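## Task

Take the blue sock with dots from the tray and fasten it to an unused peg on the sock dryer so it dangles downward. Dropping it and picking it up again is allowed. At the end the dryer must still hang from its rail, every sock already on it must still be clipped, and the robot must have released everything and moved away; a result that holds only because the robot is supporting it does not count.

## Robot and tools

Robot: two arms, left_arm and right_arm, each with a parallel two-finger gripper. The fingers point along the gripper's own +z axis and close along its y axis. The reported end_effector_position sits between the finger pads, roughly 1 cm short of the fingertips.

World frame (used in every result): origin on the table surface midway between the arms, +x out over the table, +z up, left_arm on the +y side. The arm names do not match the left or right of any image. Printed hand positions may be somewhat wrong, more so when an arm reaches far.

The row format, shared by execute_actions and move: one flat list of 14 numbers covering both arms, always all 14 even when one arm is idle. Order: dx, dy, dz, rx, ry, rz, opening for left_arm, then the same seven for right_arm. Each number is in [-1, 1]. dx..rz are an offset (not a pose) expressed in that gripper's own axes, relative to the gripper's measured pose at the start of the action (for the first action in a call, the pose in the latest result of the scene). A value of 1.0 equals 0.6 m for dx, dy, dz and 180 degrees for the rotation; rx, ry, rz form a single rotation vector. opening is absolute, not an offset: +1 fully open (0.093 m), -1 closed. Optionally 12 extra numbers from 0 to 1 may follow: per-joint stiffness multipliers, left_arm's six then right_arm's six, in Joint positions order; they persist until changed.

execute_actions(actions): a list of actions, each a table of up to 15 rows; each row lasts one control step of 1/30 s, and a short table repeats its final row to fill 15 steps. Every row is measured from the action's starting pose, not from the previous row. An empty list just returns state and images.

move(target, speed, blocking): target is one 14-number row as above, an offset from the pose shown in the latest result, and the grippers travel in straight lines toward it, all finishing together, over 0.5 to 10 s (stopping short if more than 10 s would be needed). speed is the top path speed in m/s, 0.002 to 0.5, default 0.25; turning is capped at twice that in rad/s. Openings are sent when the move begins. Paths ignore obstacles and the other arm; grippers can lag, drift and overshoot the speed, especially with a nearly straight arm. Faster moves and targets set further past a contact hit and press harder. With blocking=false the result comes after 0.5 s while motion continues; no other actions or moves are accepted until a result shows the move ended, so use wait or stop. The result adds a "move:" line: ending (done, off_target, moving, held, fault) and limits (paced = the pose sent was clipped; held = a check blocked some steps, after which the arm may jump fast), plus each gripper's distance from its target.

wait(seconds): 0 to 10; lets the simulation run with the last commands held, ending early if a running move finishes. stop(): brakes a running move; braking needs room, and fingers continue. zoom_image(camera, region): closer view of [x0, y0, x1, y1] pixels (top-left origin, at most 504 by 504) of cam_head_left, cam_head_right, cam_high, cam_low, cam_left_wrist or cam_right_wrist, all 504x504. finished_scene(scene): ends the current scene by its integer number, irreversibly, and reports success and the next task.

Controller behaviour: each step, the commanded pose is clipped to within 70 mm and 16 degrees of the measured pose, and position wins over orientation when both cannot be met. Large offsets therefore need several actions; after an action an arm only continues to its last clipped pose. Joint friction can leave the gripper up to about 31 mm off, and tiny commands may do nothing. Hand target lines show where each gripper is being driven. To keep an arm still, send the offset back to its wanted pose in the first call and zeros afterwards, always with its intended opening. Joint ranges (rad): waist -2.618 to 3.054, shoulder 0 to 3.142, elbow 0 to 3.142, wrist pitch -1.571 to 1.571, wrist yaw -1.571 to 1.571, wrist roll -2.094 to 2.094. A "pose unreachable" line means the clearance check altered or blocked that arm's command.

Gripping: grip_measured is the finger motor position on the same +1..-1 scale; pads meet near -0.94 and each mm of object width adds about 0.0208, with a fixed per-gripper bias up to about 0.02. Once pads touch, fingers stop but the motor keeps heading to the commanded value, so the reading barely shows contact; commanding further below the width reading squeezes harder up to about 50-62 N per pad (less for parts under ~5 mm). Keep sending the closing value to keep hold. The last number in each arm's Joint positions is the opening in metres, floored at zero.

Hazards: don't let the arms collide or press each other; don't knock rigid items off the table; avoid drops, slips, slams and hard pushes; don't unhook the dryer or dislodge clipped socks. Brief external tugs or pushes may occur. Holding loads heats motors: MOTOR HOT warns from 75 °C, 90 °C pauses that arm, 100 °C makes it go limp and fall; these appear as OVER-TEMPERATURE FAULT lines. Robot keeps executing the last command while you think. Camera calibration lines give K, distortion and T_world_to_cam for projecting world points; fixed cameras may be off by a couple of degrees and millimetres.

Each tool is called after "Call:" as name([rows], argument=value, ...), one row to a line, values as JSON.

## Session

Call:
execute_actions(actions=[])

Scene clock: 0.00 s.
left_arm: end_effector_position=(+0.1852, +0.6355, +0.1139) grip_measured=+0.991 end_effector_quat_wxyz=(+0.009, +0.618, -0.670, -0.411) | right_arm: end_effector_position=(+0.2329, -0.4252, +0.1973) grip_measured=+0.984 end_effector_quat_wxyz=(+0.596, +0.318, +0.683, -0.277)
Joint positions: left_arm=[ 0.794  1.86   1.35  -1.033 -0.847 -0.687  0.093] | right_arm=[-0.215  0.372  0.22  -0.005  0.528  0.081  0.092]
Joint velocities: left_arm=[-0.002 -0.017  0.012  0.022 -0.081 -0.022 -0.002] | right_arm=[ 0.002 -0.007  0.017 -0.007  0.022  0.022  0.002]
Hand target (left_arm): +0.185, +0.636, +0.114; +0.009, +0.618, -0.670, -0.411
Hand target (right_arm): +0.233, -0.425, +0.197; +0.596, +0.318, +0.683, -0.277
Joint stiffness scale: left_arm=[1. 1. 1. 1. 1. 1.] | right_arm=[1. 1. 1. 1. 1. 1.]

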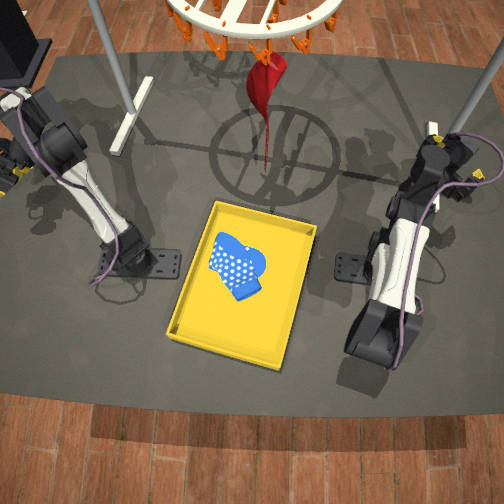

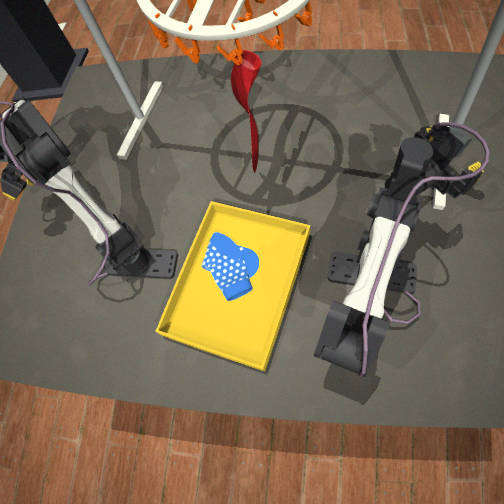

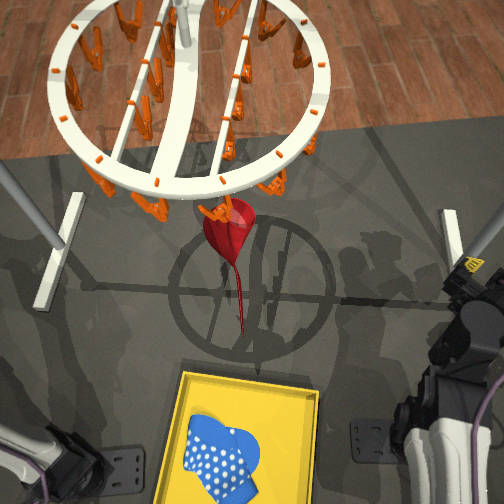

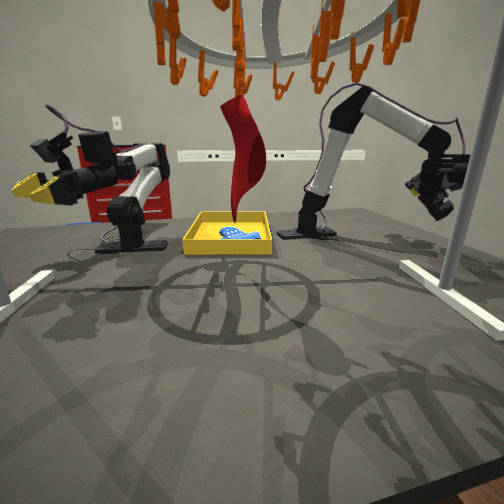

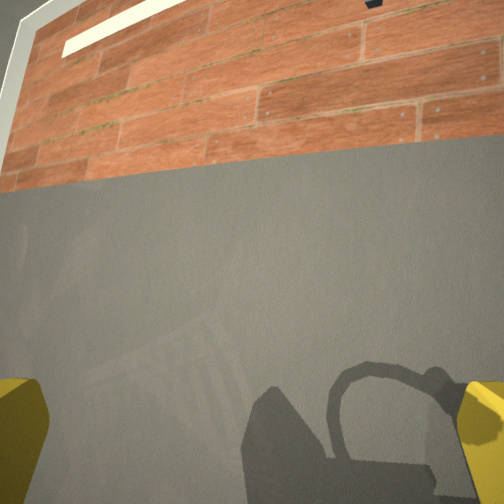

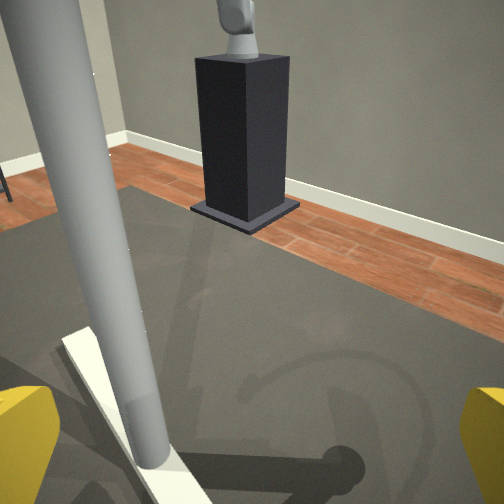

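Call:
zoom_image(camera="cam_low", region=[140, 0, 440, 140])

Call:
zoom_image(camera="cam_high", region=[60, 100, 340, 260])

Call:
zoom_image(camera="cam_head_left", region=[150, 0, 360, 100])

Call:
zoom_image(camera="cam_head_left", region=[160, 190, 330, 380])

Region (140, 0, 440, 140) of cam_low's 504x504 image, scaled by 1.680, with more detail than that image has; it fills the top 235 rows of this view, and the rest is white.

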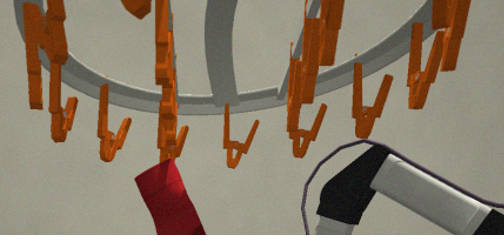

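Region (60, 100, 340, 260) of cam_high's 504x504 image, scaled by 1.800, with more detail than that image has; it fills the top 288 rows of this view, and the rest is white.

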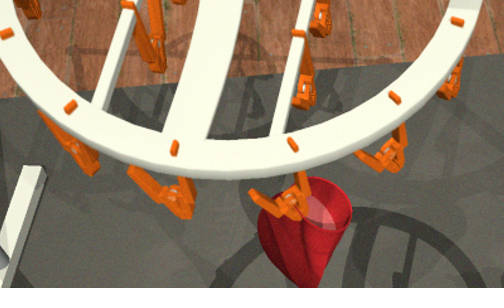

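Region (150, 0, 360, 100) of cam_head_left's 504x504 image, scaled by 2.400, with more detail than that image has; it fills the top 240 rows of this view, and the rest is white.

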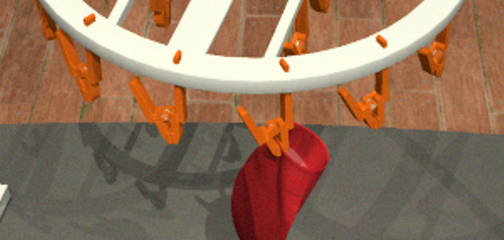

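Region (160, 190, 330, 380) of cam_head_left's 504x504 image, scaled by 2.653, with more detail than that image has; it fills the left 451 columns of this view, and the rest is white.

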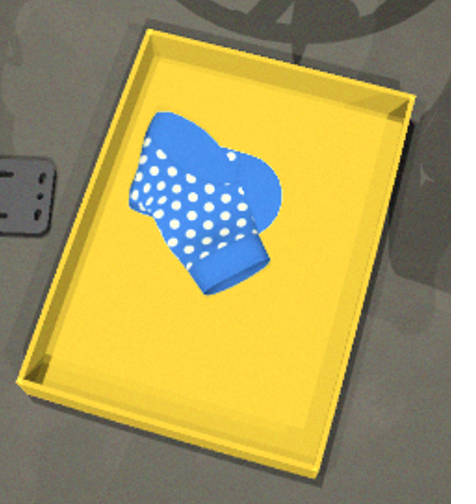

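Call:
zoom_image(camera="cam_low", region=[220, 30, 340, 120])

Call:
zoom_image(camera="cam_high", region=[110, 160, 270, 250])

Call:
zoom_image(camera="cam_head_right", region=[130, 0, 330, 100])

Region (220, 30, 340, 120) of cam_low's 504x504 image, scaled by 4.200, with more detail than that image has; it fills the top 378 rows of this view, and the rest is white.

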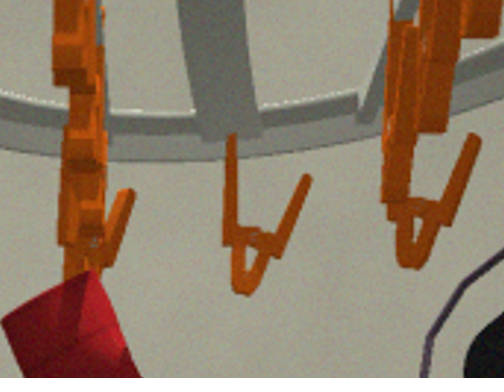

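Region (110, 160, 270, 250) of cam_high's 504x504 image, scaled by 3.150, with more detail than that image has; it fills the top 284 rows of this view, and the rest is white.

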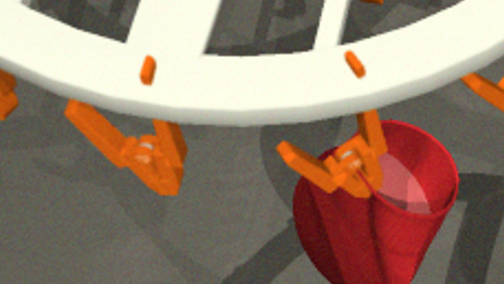

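Region (130, 0, 330, 100) of cam_head_right's 504x504 image, scaled by 2.520, with more detail than that image has.

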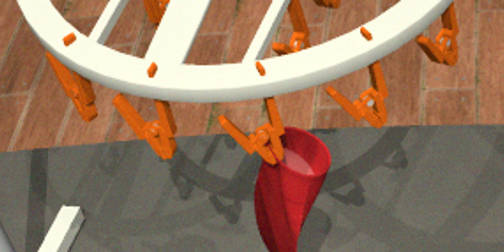

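Call:
move(target=[0.382,0.09,-0.427,0.404,-0.132,0.356,1,-0.278,0.28,-0.459,-0.443,-0.036,-0.03,0.4], speed=0.3)

Scene clock: 120.60 s.
left_arm: end_effector_position=(+0.2247, +0.3027, +0.1838) grip_measured=+0.991 end_effector_quat_wxyz=(+0.242, +0.001, +0.970, +0.018) | right_arm: end_effector_position=(+0.1961, -0.1215, +0.3853) grip_measured=+0.401 end_effector_quat_wxyz=(+0.678, -0.200, +0.688, +0.165)
Joint positions: left_arm=[-0.047  0.832  0.953 -1.205 -0.058 -0.034  0.093] | right_arm=[ 1.407  0.496  0.908 -0.447  0.763 -0.02   0.064]
Joint velocities: left_arm=[-0.002  0.007 -0.007 -0.022  0.022  0.022  0.   ] | right_arm=[-0.002 -0.002 -0.017 -0.022 -0.022 -0.022  0.001]
Hand target (left_arm): +0.223, +0.299, +0.195; +0.256, +0.007, +0.967, +0.012
Hand target (right_arm): +0.197, -0.120, +0.397; +0.684, -0.193, +0.682, +0.173
Off the commanded pose (left_arm): 0.017 m, 3 deg.
Off the commanded pose (right_arm): 0.016 m, 3 deg.
Joint stiffness scale: left_arm=[1. 1. 1. 1. 1. 1.] | right_arm=[1. 1. 1. 1. 1. 1.]
move: off_target (left_arm, right_arm)
camera_calibration (this result's frames):
cam_left_wrist: T_world_to_cam=[[0.0117674, -0.998756, -0.0484632, 0.309388], [-0.999506, -0.0103365, -0.029671, 0.269128], [0.0291331, 0.0487884, -0.998384, 0.243052], [0, 0, 0, 1]] pos_world=[0.258273, 0.299926, 0.265639]
cam_right_wrist: T_world_to_cam=[[0.506409, -0.861654, 0.0331922, -0.214965], [-0.381572, -0.258443, -0.887474, 0.424292], [0.773274, 0.43676, -0.459661, 0.161752], [0, 0, 0, 1]] pos_world=[0.145679, -0.146217, 0.458034]

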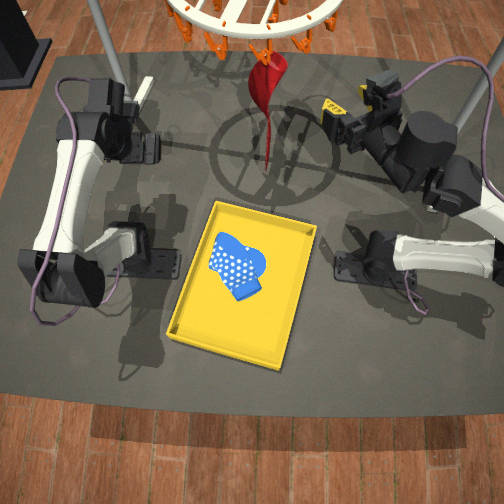

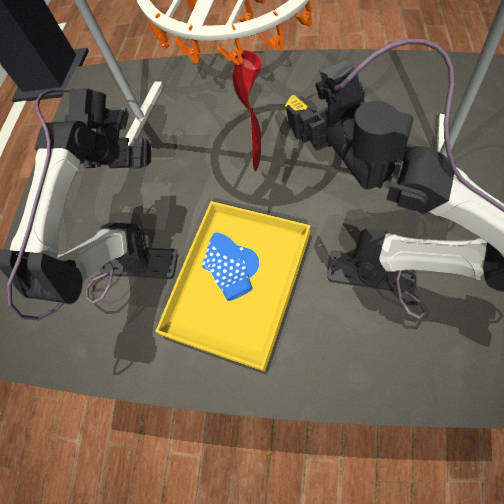

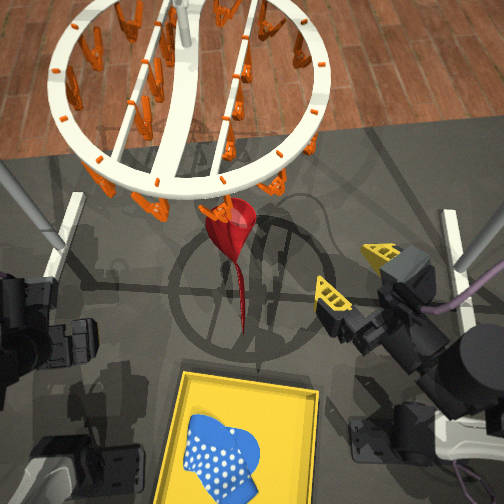

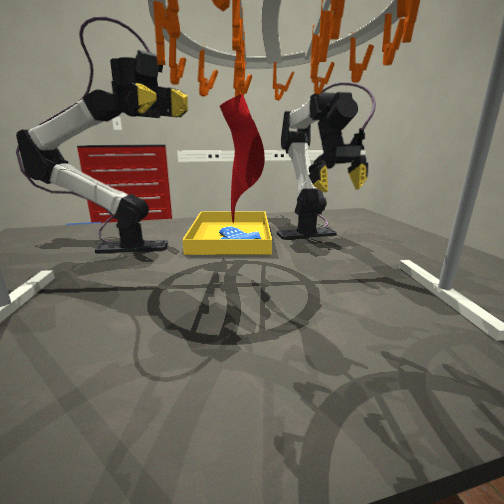

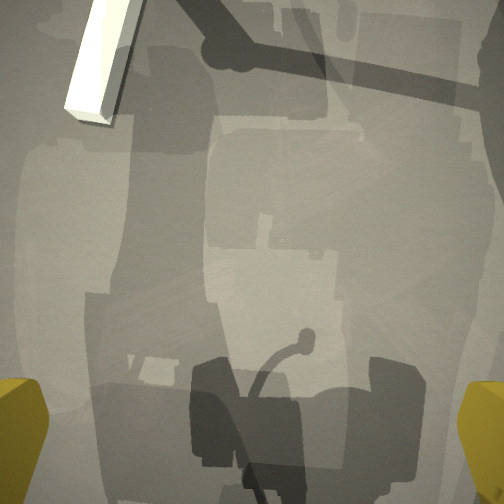

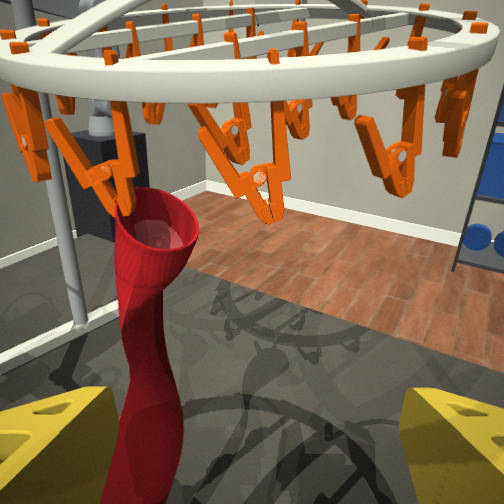

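Call:
move(target=[0.3,-0.395,-0.043,0.446,-0.028,0.7205,0.8,0,0,0,0,0,0,0.4], speed=0.3)

Scene clock: 136.20 s.
left_arm: end_effector_position=(+0.0573, +0.0718, +0.1100) grip_measured=+0.802 end_effector_quat_wxyz=(+0.071, +0.925, +0.242, -0.284) | right_arm: end_effector_position=(+0.1958, -0.1210, +0.3852) grip_measured=+0.401 end_effector_quat_wxyz=(+0.678, -0.201, +0.687, +0.166)
Joint positions: left_arm=[-1.045  1.371  0.937 -1.151  0.594  1.587  0.084] | right_arm=[ 1.407  0.496  0.908 -0.447  0.76  -0.02   0.064]
Joint velocities: left_arm=[-0.002  0.022 -0.007 -0.066 -0.007 -0.022  0.   ] | right_arm=[-0.002  0.012  0.007 -0.007  0.037  0.007 -0.001]
Hand target (left_arm): +0.057, +0.067, +0.111; +0.069, +0.927, +0.233, -0.286
Hand target (right_arm): +0.196, -0.121, +0.385; +0.678, -0.200, +0.688, +0.165
Off the commanded pose (left_arm): 0.006 m, 2 deg.
Off the commanded pose (right_arm): 0.001 m, 0 deg.
Joint stiffness scale: left_arm=[1. 1. 1. 1. 1. 1.] | right_arm=[1. 1. 1. 1. 1. 1.]
move: done
camera_calibration (this result's frames):
cam_left_wrist: T_world_to_cam=[[-0.49299, 0.870014, -0.00608782, -0.0328252], [0.862538, 0.487813, -0.134414, -0.0336931], [-0.113972, -0.0715158, -0.990907, 0.201497], [0, 0, 0, 1]] pos_world=[0.0358442, 0.0594046, 0.194936]
cam_right_wrist: T_world_to_cam=[[0.509367, -0.859913, 0.0331041, -0.214721], [-0.380786, -0.259721, -0.887439, 0.423976], [0.771717, 0.439426, -0.459736, 0.162407], [0, 0, 0, 1]] pos_world=[0.145484, -0.145891, 0.458025]

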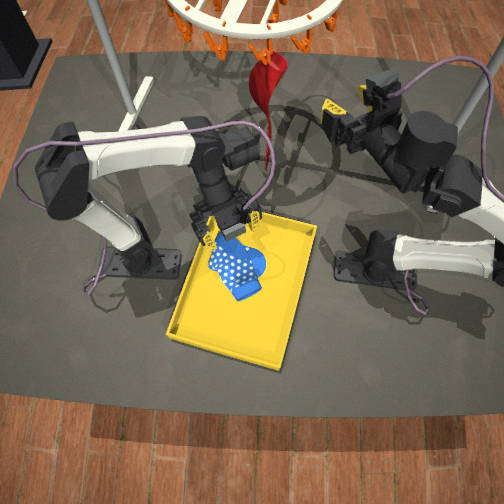

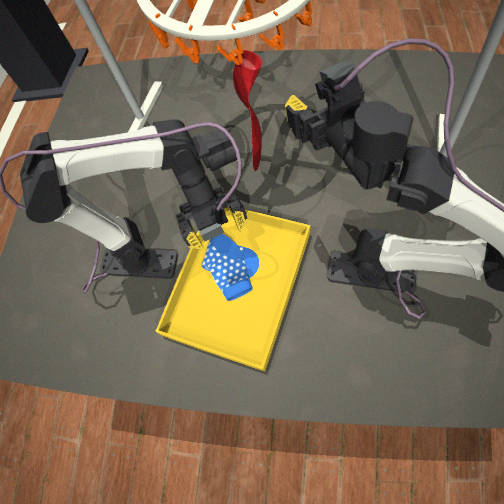

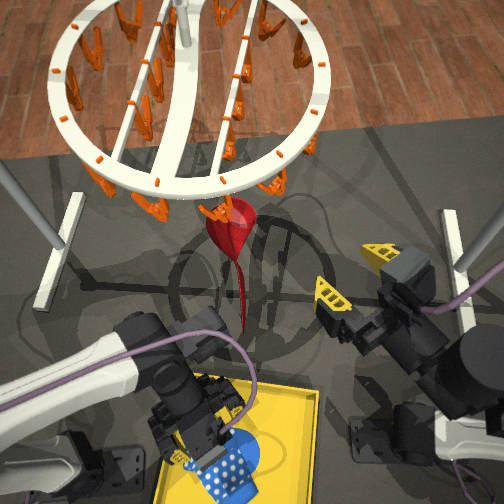

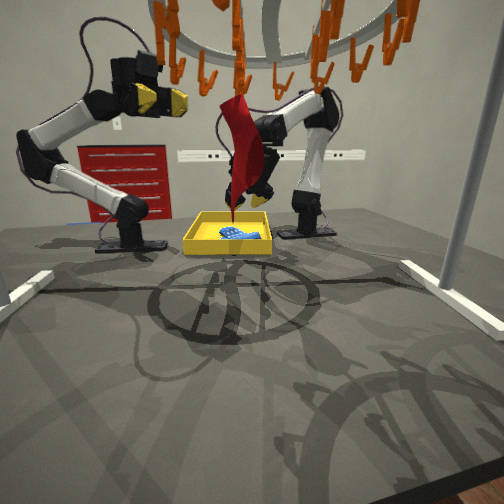

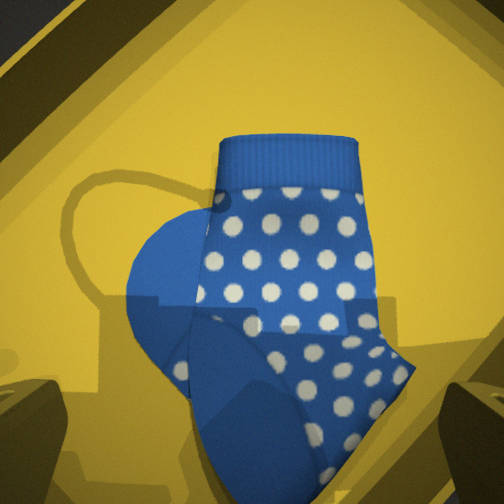

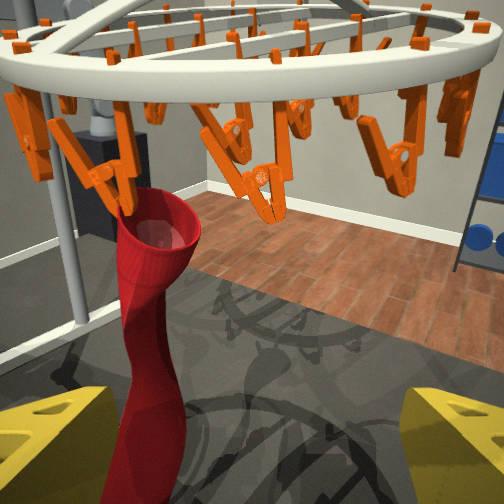

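Call:
move(target=[-0.01,-0.02,0.19,0,0,0,0.6,0,0,0,0,0,0,0.4], speed=0.12)

Scene clock: 148.10 s.
left_arm: end_effector_position=(-0.0047, +0.0427, +0.0303) grip_measured=+0.602 end_effector_quat_wxyz=(+0.089, +0.924, +0.237, -0.286) | right_arm: end_effector_position=(+0.1958, -0.1210, +0.3852) grip_measured=+0.401 end_effector_quat_wxyz=(+0.678, -0.201, +0.687, +0.166)
Joint positions: left_arm=[-1.359  1.432  0.63  -0.538  0.568  1.21   0.074] | right_arm=[ 1.407  0.496  0.908 -0.447  0.76  -0.02   0.064]
Joint velocities: left_arm=[-0.007 -0.002  0.007  0.037  0.007 -0.007 -0.   ] | right_arm=[-0.002 -0.007 -0.007 -0.051 -0.022 -0.066 -0.   ]
Hand target (left_arm): -0.007, +0.052, +0.019; +0.070, +0.927, +0.241, -0.280
Hand target (right_arm): +0.196, -0.121, +0.385; +0.678, -0.201, +0.687, +0.166
Off the commanded pose (left_arm): 0.014 m, 2 deg.
Off the commanded pose (right_arm): 0.000 m, 0 deg.
Joint stiffness scale: left_arm=[1. 1. 1. 1. 1. 1.] | right_arm=[1. 1. 1. 1. 1. 1.]
move: off_target (left_arm)
camera_calibration (this result's frames):
cam_left_wrist: T_world_to_cam=[[-0.49354, 0.86875, -0.0411299, -0.0374118], [0.862828, 0.483136, -0.148684, 0.0238627], [-0.109298, -0.108869, -0.988029, 0.114969], [0, 0, 0, 1]] pos_world=[-0.0264878, 0.0334892, 0.115602]
cam_right_wrist: T_world_to_cam=[[0.509367, -0.859913, 0.0331041, -0.214721], [-0.380786, -0.259721, -0.887439, 0.423976], [0.771717, 0.439426, -0.459736, 0.162407], [0, 0, 0, 1]] pos_world=[0.145484, -0.145891, 0.458025]

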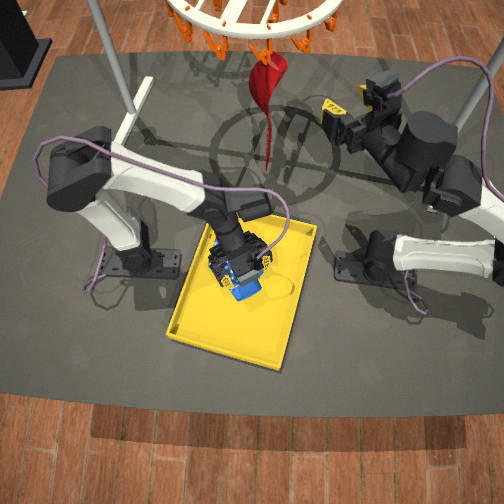

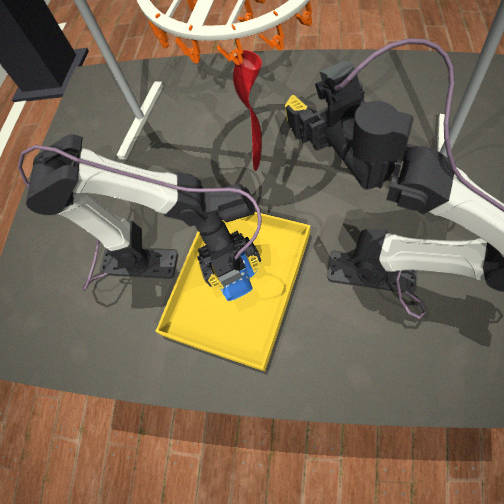

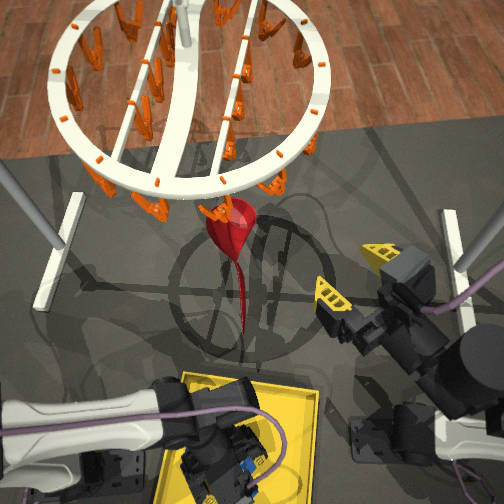

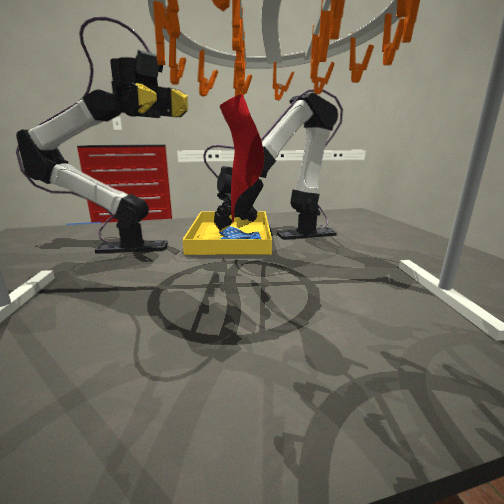

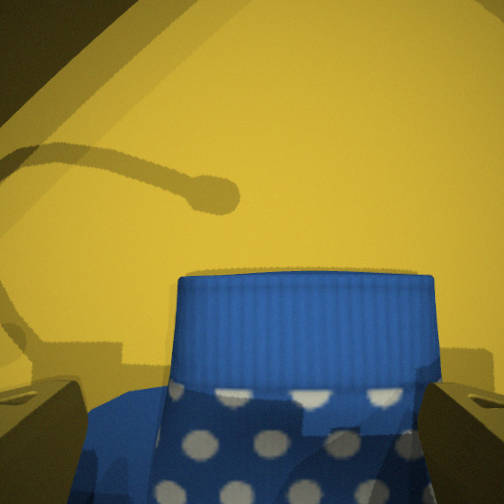

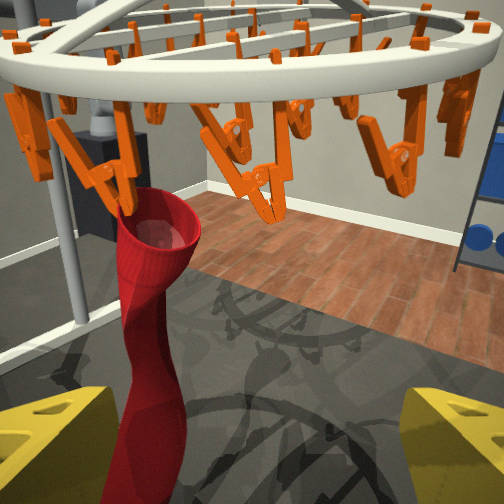

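Call:
execute_actions([
  [[0,-0.04,-0.005,0,0,0,0.75,0,0,0,0,0,0,0.4]],
  [[0,0,0.035,0,0,0,0.75,0,0,0,0,0,0,0.4]],
])

Scene clock: 153.63 s.
left_arm: end_effector_position=(-0.0189, +0.0395, +0.0321) grip_measured=+0.748 end_effector_quat_wxyz=(+0.119, +0.920, +0.229, -0.294) | right_arm: end_effector_position=(+0.1958, -0.1210, +0.3852) grip_measured=+0.401 end_effector_quat_wxyz=(+0.678, -0.201, +0.687, +0.166)
Joint positions: left_arm=[-1.42   1.376  0.566 -0.425  0.563  1.132  0.081] | right_arm=[ 1.407  0.496  0.908 -0.447  0.76  -0.02   0.064]
Joint velocities: left_arm=[ 0.002  0.007 -0.022  0.022 -0.022 -0.007 -0.002] | right_arm=[-0.017 -0.007  0.007 -0.037  0.037  0.037  0.001]
Hand target (left_arm): -0.021, +0.048, +0.020; +0.100, +0.923, +0.234, -0.288
Hand target (right_arm): +0.196, -0.121, +0.385; +0.678, -0.201, +0.687, +0.166
Off the commanded pose (left_arm): 0.016 m, 2 deg.
Off the commanded pose (right_arm): 0.000 m, 0 deg.
Joint stiffness scale: left_arm=[1. 1. 1. 1. 1. 1.] | right_arm=[1. 1. 1. 1. 1. 1.]
camera_calibration (this result's frames):
cam_left_wrist: T_world_to_cam=[[-0.496488, 0.862619, -0.0968937, -0.0395282], [0.861019, 0.475221, -0.18114, 0.0392341], [-0.110209, -0.173361, -0.978673, 0.117053], [0, 0, 0, 1]] pos_world=[-0.0405063, 0.0357453, 0.117833]
cam_right_wrist: T_world_to_cam=[[0.509367, -0.859913, 0.0331041, -0.214721], [-0.380786, -0.259721, -0.887439, 0.423976], [0.771717, 0.439426, -0.459736, 0.162407], [0, 0, 0, 1]] pos_world=[0.145484, -0.145891, 0.458025]

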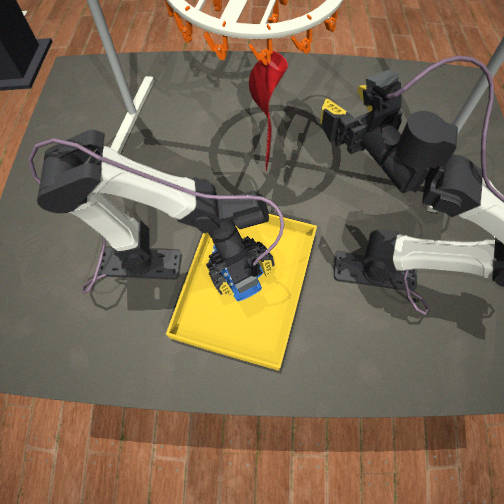

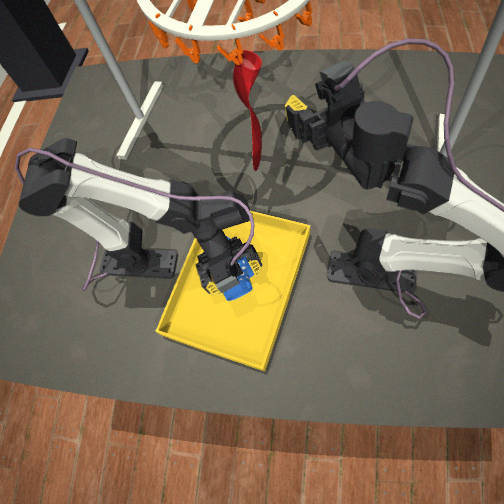

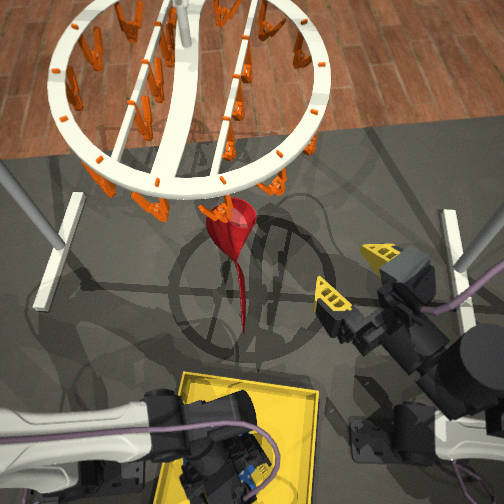

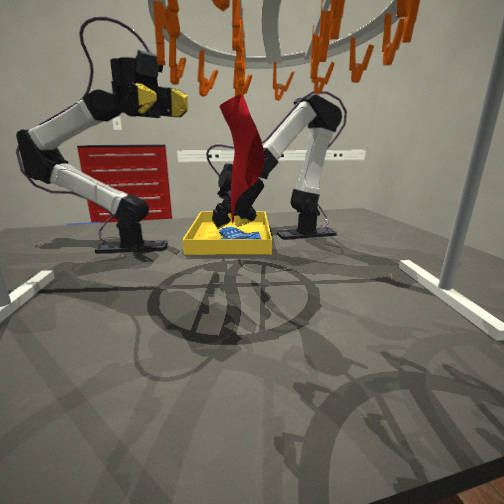

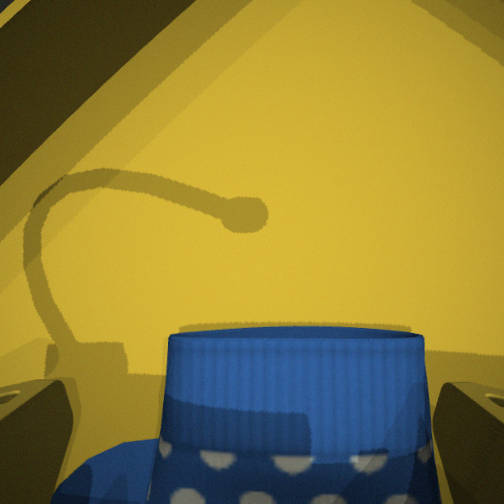

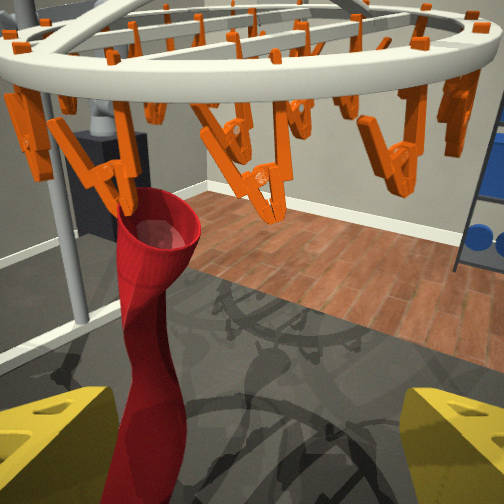

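Call:
move(target=[0.042,-0.035,0.028,0,0,0,0.75,0,0,0,0,0,0,0.4], speed=0.05)

Scene clock: 160.80 s.
left_arm: end_effector_position=(-0.0228, +0.0507, +0.0140) grip_measured=+0.748 end_effector_quat_wxyz=(+0.128, +0.917, +0.223, -0.306) | right_arm: end_effector_position=(+0.1958, -0.1210, +0.3852) grip_measured=+0.401 end_effector_quat_wxyz=(+0.678, -0.201, +0.687, +0.166)
Joint positions: left_arm=[-1.415  1.376  0.459 -0.297  0.588  1.136  0.081] | right_arm=[ 1.407  0.496  0.908 -0.447  0.76  -0.02   0.064]
Joint velocities: left_arm=[ 0.002  0.027 -0.027  0.095  0.007 -0.007 -0.001] | right_arm=[ 0.007 -0.012 -0.012  0.037 -0.081 -0.066  0.001]
Hand target (left_arm): -0.020, +0.061, +0.003; +0.119, +0.920, +0.229, -0.294
Hand target (right_arm): +0.196, -0.121, +0.385; +0.678, -0.201, +0.687, +0.166
Off the commanded pose (left_arm): 0.016 m, 2 deg.
Off the commanded pose (right_arm): 0.000 m, 0 deg.
Joint stiffness scale: left_arm=[1. 1. 1. 1. 1. 1.] | right_arm=[1. 1. 1. 1. 1. 1.]
move: off_target (left_arm)
camera_calibration (this result's frames):
cam_left_wrist: T_world_to_cam=[[-0.493069, 0.862993, -0.110116, -0.0526946], [0.860253, 0.464745, -0.209707, 0.034941], [-0.1298, -0.198128, -0.971544, 0.101569], [0, 0, 0, 1]] pos_world=[-0.0428565, 0.0493601, 0.100204]
cam_right_wrist: T_world_to_cam=[[0.509367, -0.859913, 0.0331041, -0.214721], [-0.380786, -0.259721, -0.887439, 0.423976], [0.771717, 0.439426, -0.459736, 0.162407], [0, 0, 0, 1]] pos_world=[0.145484, -0.145891, 0.458025]

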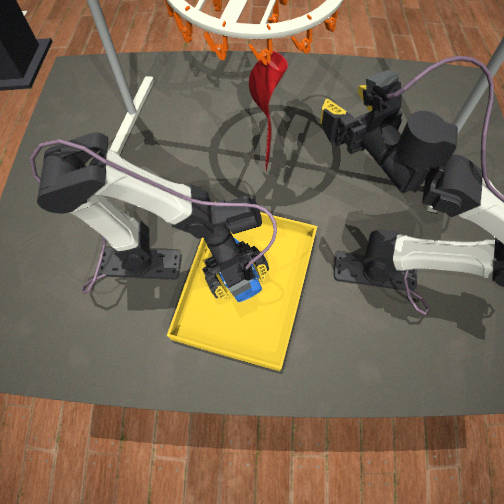

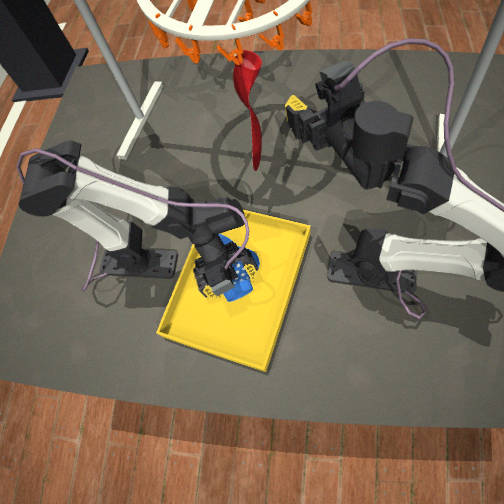

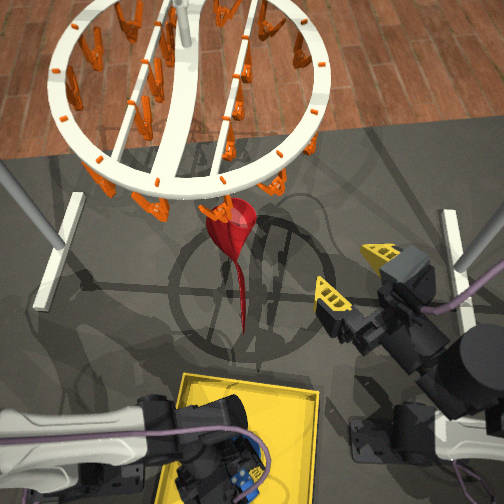

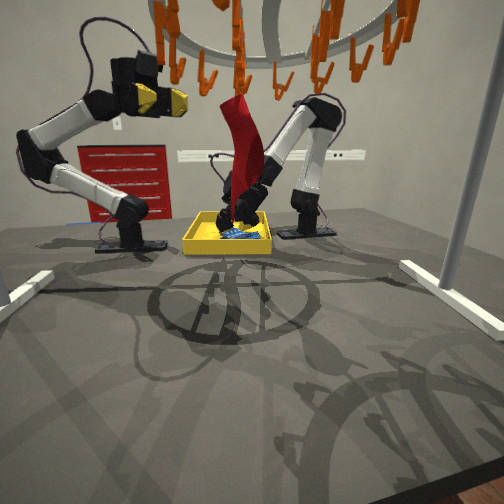

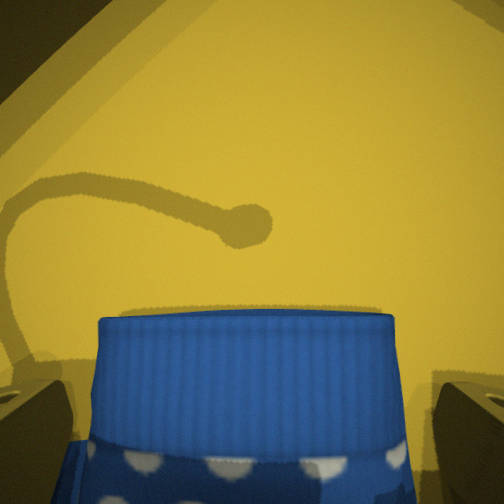

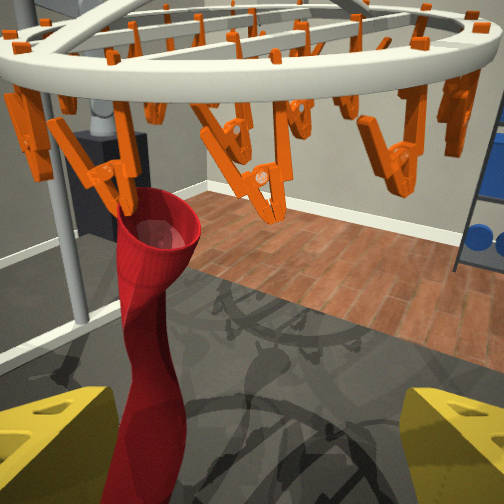

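Call:
execute_actions([
  [[0,0,0,0,0,0,-0.2,0,0,0,0,0,0,0.4]],
  [[0,0,0,0,0,0,-1,0,0,0,0,0,0,0.4]],
  [[0,0,0,0,0,0,-1,0,0,0,0,0,0,0.4]],
])

Call:
move(target=[-0.17,0,-0.22,0,0,0,-1,0,0,0,0,0,0,0.4], speed=0.15)

Scene clock: 168.43 s.
left_arm: end_effector_position=(-0.0235, +0.0505, +0.0145) grip_measured=-0.995 end_effector_quat_wxyz=(+0.128, +0.916, +0.222, -0.309) | right_arm: end_effector_position=(+0.1958, -0.1210, +0.3852) grip_measured=+0.401 end_effector_quat_wxyz=(+0.678, -0.201, +0.687, +0.166)
Joint positions: left_arm=[-1.415  1.376  0.459 -0.295  0.593  1.136  0.   ] | right_arm=[ 1.407  0.496  0.908 -0.447  0.76  -0.02   0.064]
Joint velocities: left_arm=[-0.002 -0.002  0.002 -0.066 -0.066  0.051  0.   ] | right_arm=[ 0.002  0.022  0.012  0.022  0.007 -0.022 -0.   ]
Hand target (left_arm): -0.024, +0.051, +0.015; +0.129, +0.916, +0.222, -0.309
Hand target (right_arm): +0.196, -0.121, +0.385; +0.678, -0.201, +0.687, +0.166
Off the commanded pose (left_arm): 0.000 m, 0 deg.
Off the commanded pose (right_arm): 0.000 m, 0 deg.
Joint stiffness scale: left_arm=[1. 1. 1. 1. 1. 1.] | right_arm=[1. 1. 1. 1. 1. 1.]
camera_calibration (this result's frames):
cam_left_wrist: T_world_to_cam=[[-0.492242, 0.863542, -0.109514, -0.0528571], [0.859953, 0.46295, -0.214845, 0.0359169], [-0.134828, -0.199933, -0.970489, 0.10189], [0, 0, 0, 1]] pos_world=[-0.0431678, 0.0493878, 0.100811]
cam_right_wrist: T_world_to_cam=[[0.509367, -0.859913, 0.0331041, -0.214721], [-0.380786, -0.259721, -0.887439, 0.423976], [0.771717, 0.439426, -0.459736, 0.162407], [0, 0, 0, 1]] pos_world=[0.145484, -0.145891, 0.458025]

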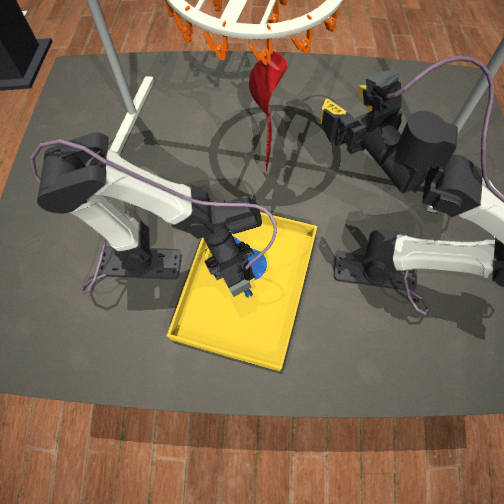

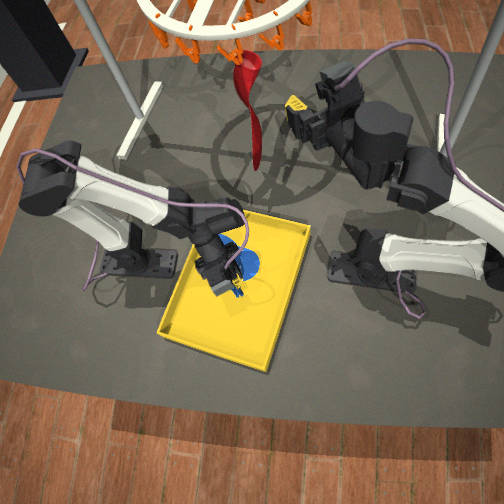

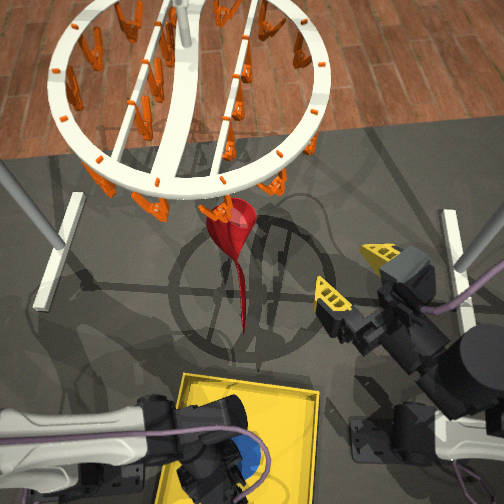

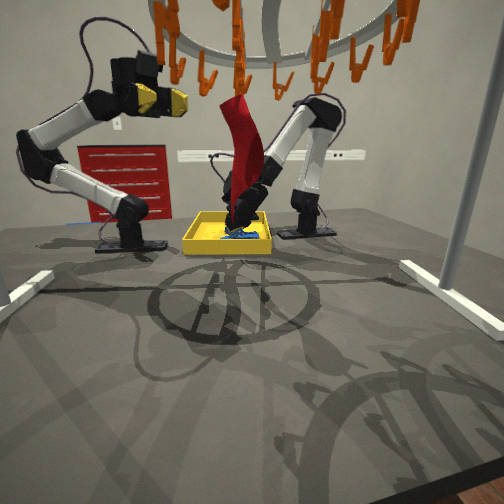

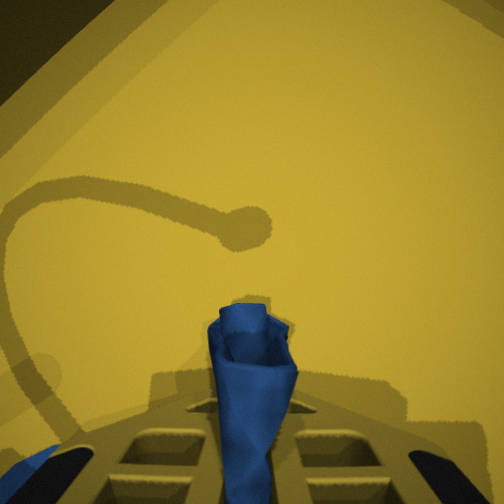

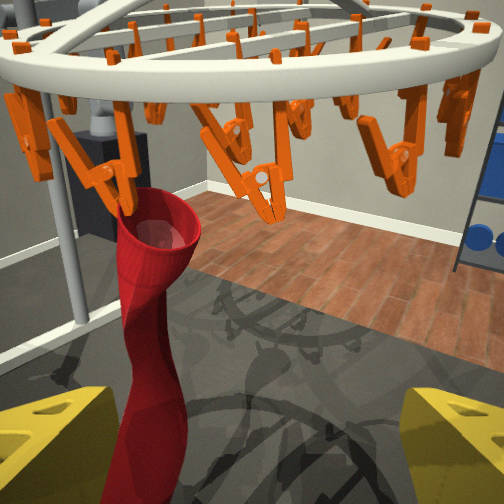

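Scene clock: 170.20 s.
left_arm: end_effector_position=(-0.0276, +0.0614, +0.1740) grip_measured=-0.995 end_effector_quat_wxyz=(+0.124, +0.915, +0.227, -0.311) | right_arm: end_effector_position=(+0.1958, -0.1210, +0.3852) grip_measured=+0.401 end_effector_quat_wxyz=(+0.678, -0.201, +0.687, +0.166)
Joint positions: left_arm=[-1.425  1.114  0.967 -1.063  0.593  1.115  0.   ] | right_arm=[ 1.407  0.496  0.908 -0.447  0.76  -0.02   0.064]
Joint velocities: left_arm=[ 0.007 -0.002 -0.007  0.007 -0.037 -0.037  0.   ] | right_arm=[ 0.012 -0.012 -0.012 -0.007  0.037 -0.022  0.   ]
Hand target (left_arm): -0.029, +0.064, +0.180; +0.128, +0.916, +0.222, -0.309
Hand target (right_arm): +0.196, -0.121, +0.385; +0.678, -0.201, +0.687, +0.166
Off the commanded pose (left_arm): 0.008 m, 1 deg.
Off the commanded pose (right_arm): 0.000 m, 0 deg.
Joint stiffness scale: left_arm=[1. 1. 1. 1. 1. 1.] | right_arm=[1. 1. 1. 1. 1. 1.]
move: done
camera_calibration (this result's frames):
cam_left_wrist: T_world_to_cam=[[-0.497918, 0.86166, -0.098082, -0.0488417], [0.8557, 0.469772, -0.217005, 0.068457], [-0.140908, -0.191979, -0.971231, 0.257713], [0, 0, 0, 1]] pos_world=[-0.046584, 0.0594012, 0.260364]
cam_right_wrist: T_world_to_cam=[[0.509367, -0.859913, 0.0331041, -0.214721], [-0.380786, -0.259721, -0.887439, 0.423976], [0.771717, 0.439426, -0.459736, 0.162407], [0, 0, 0, 1]] pos_world=[0.145484, -0.145891, 0.458025]

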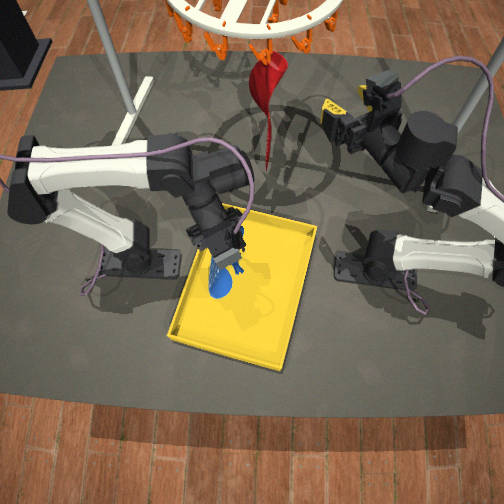

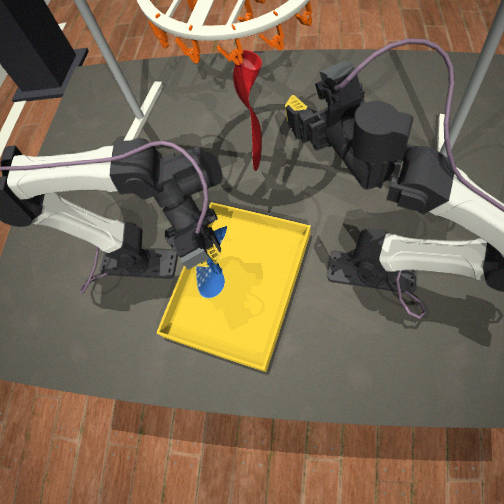

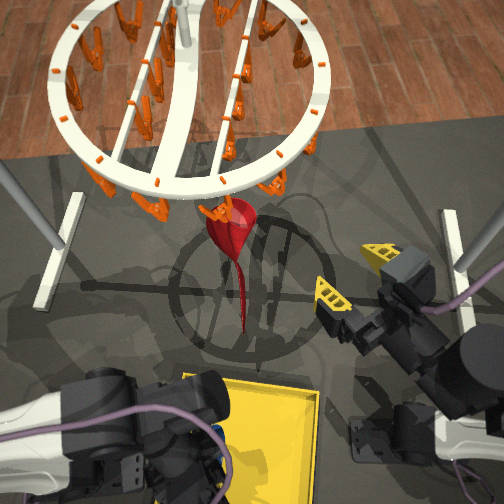

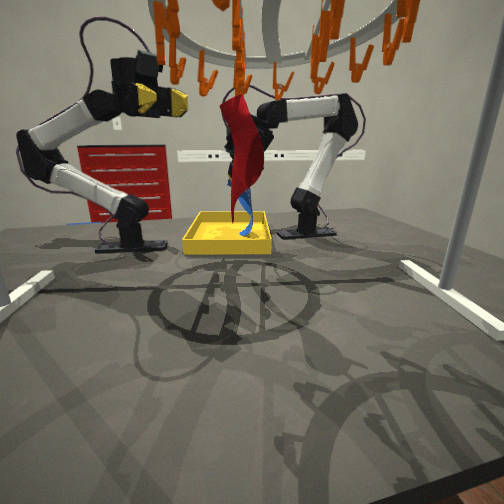

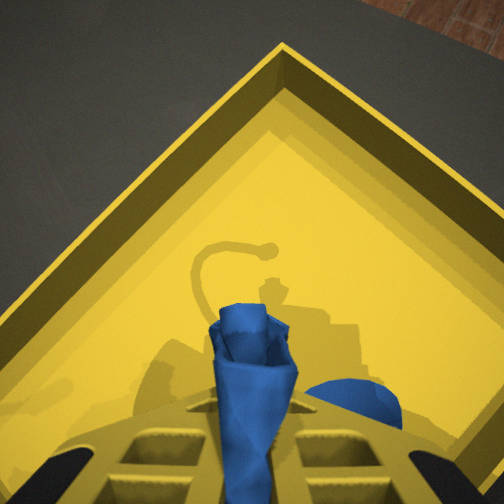

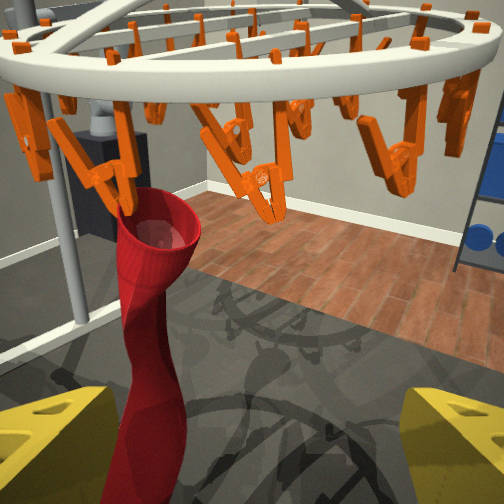

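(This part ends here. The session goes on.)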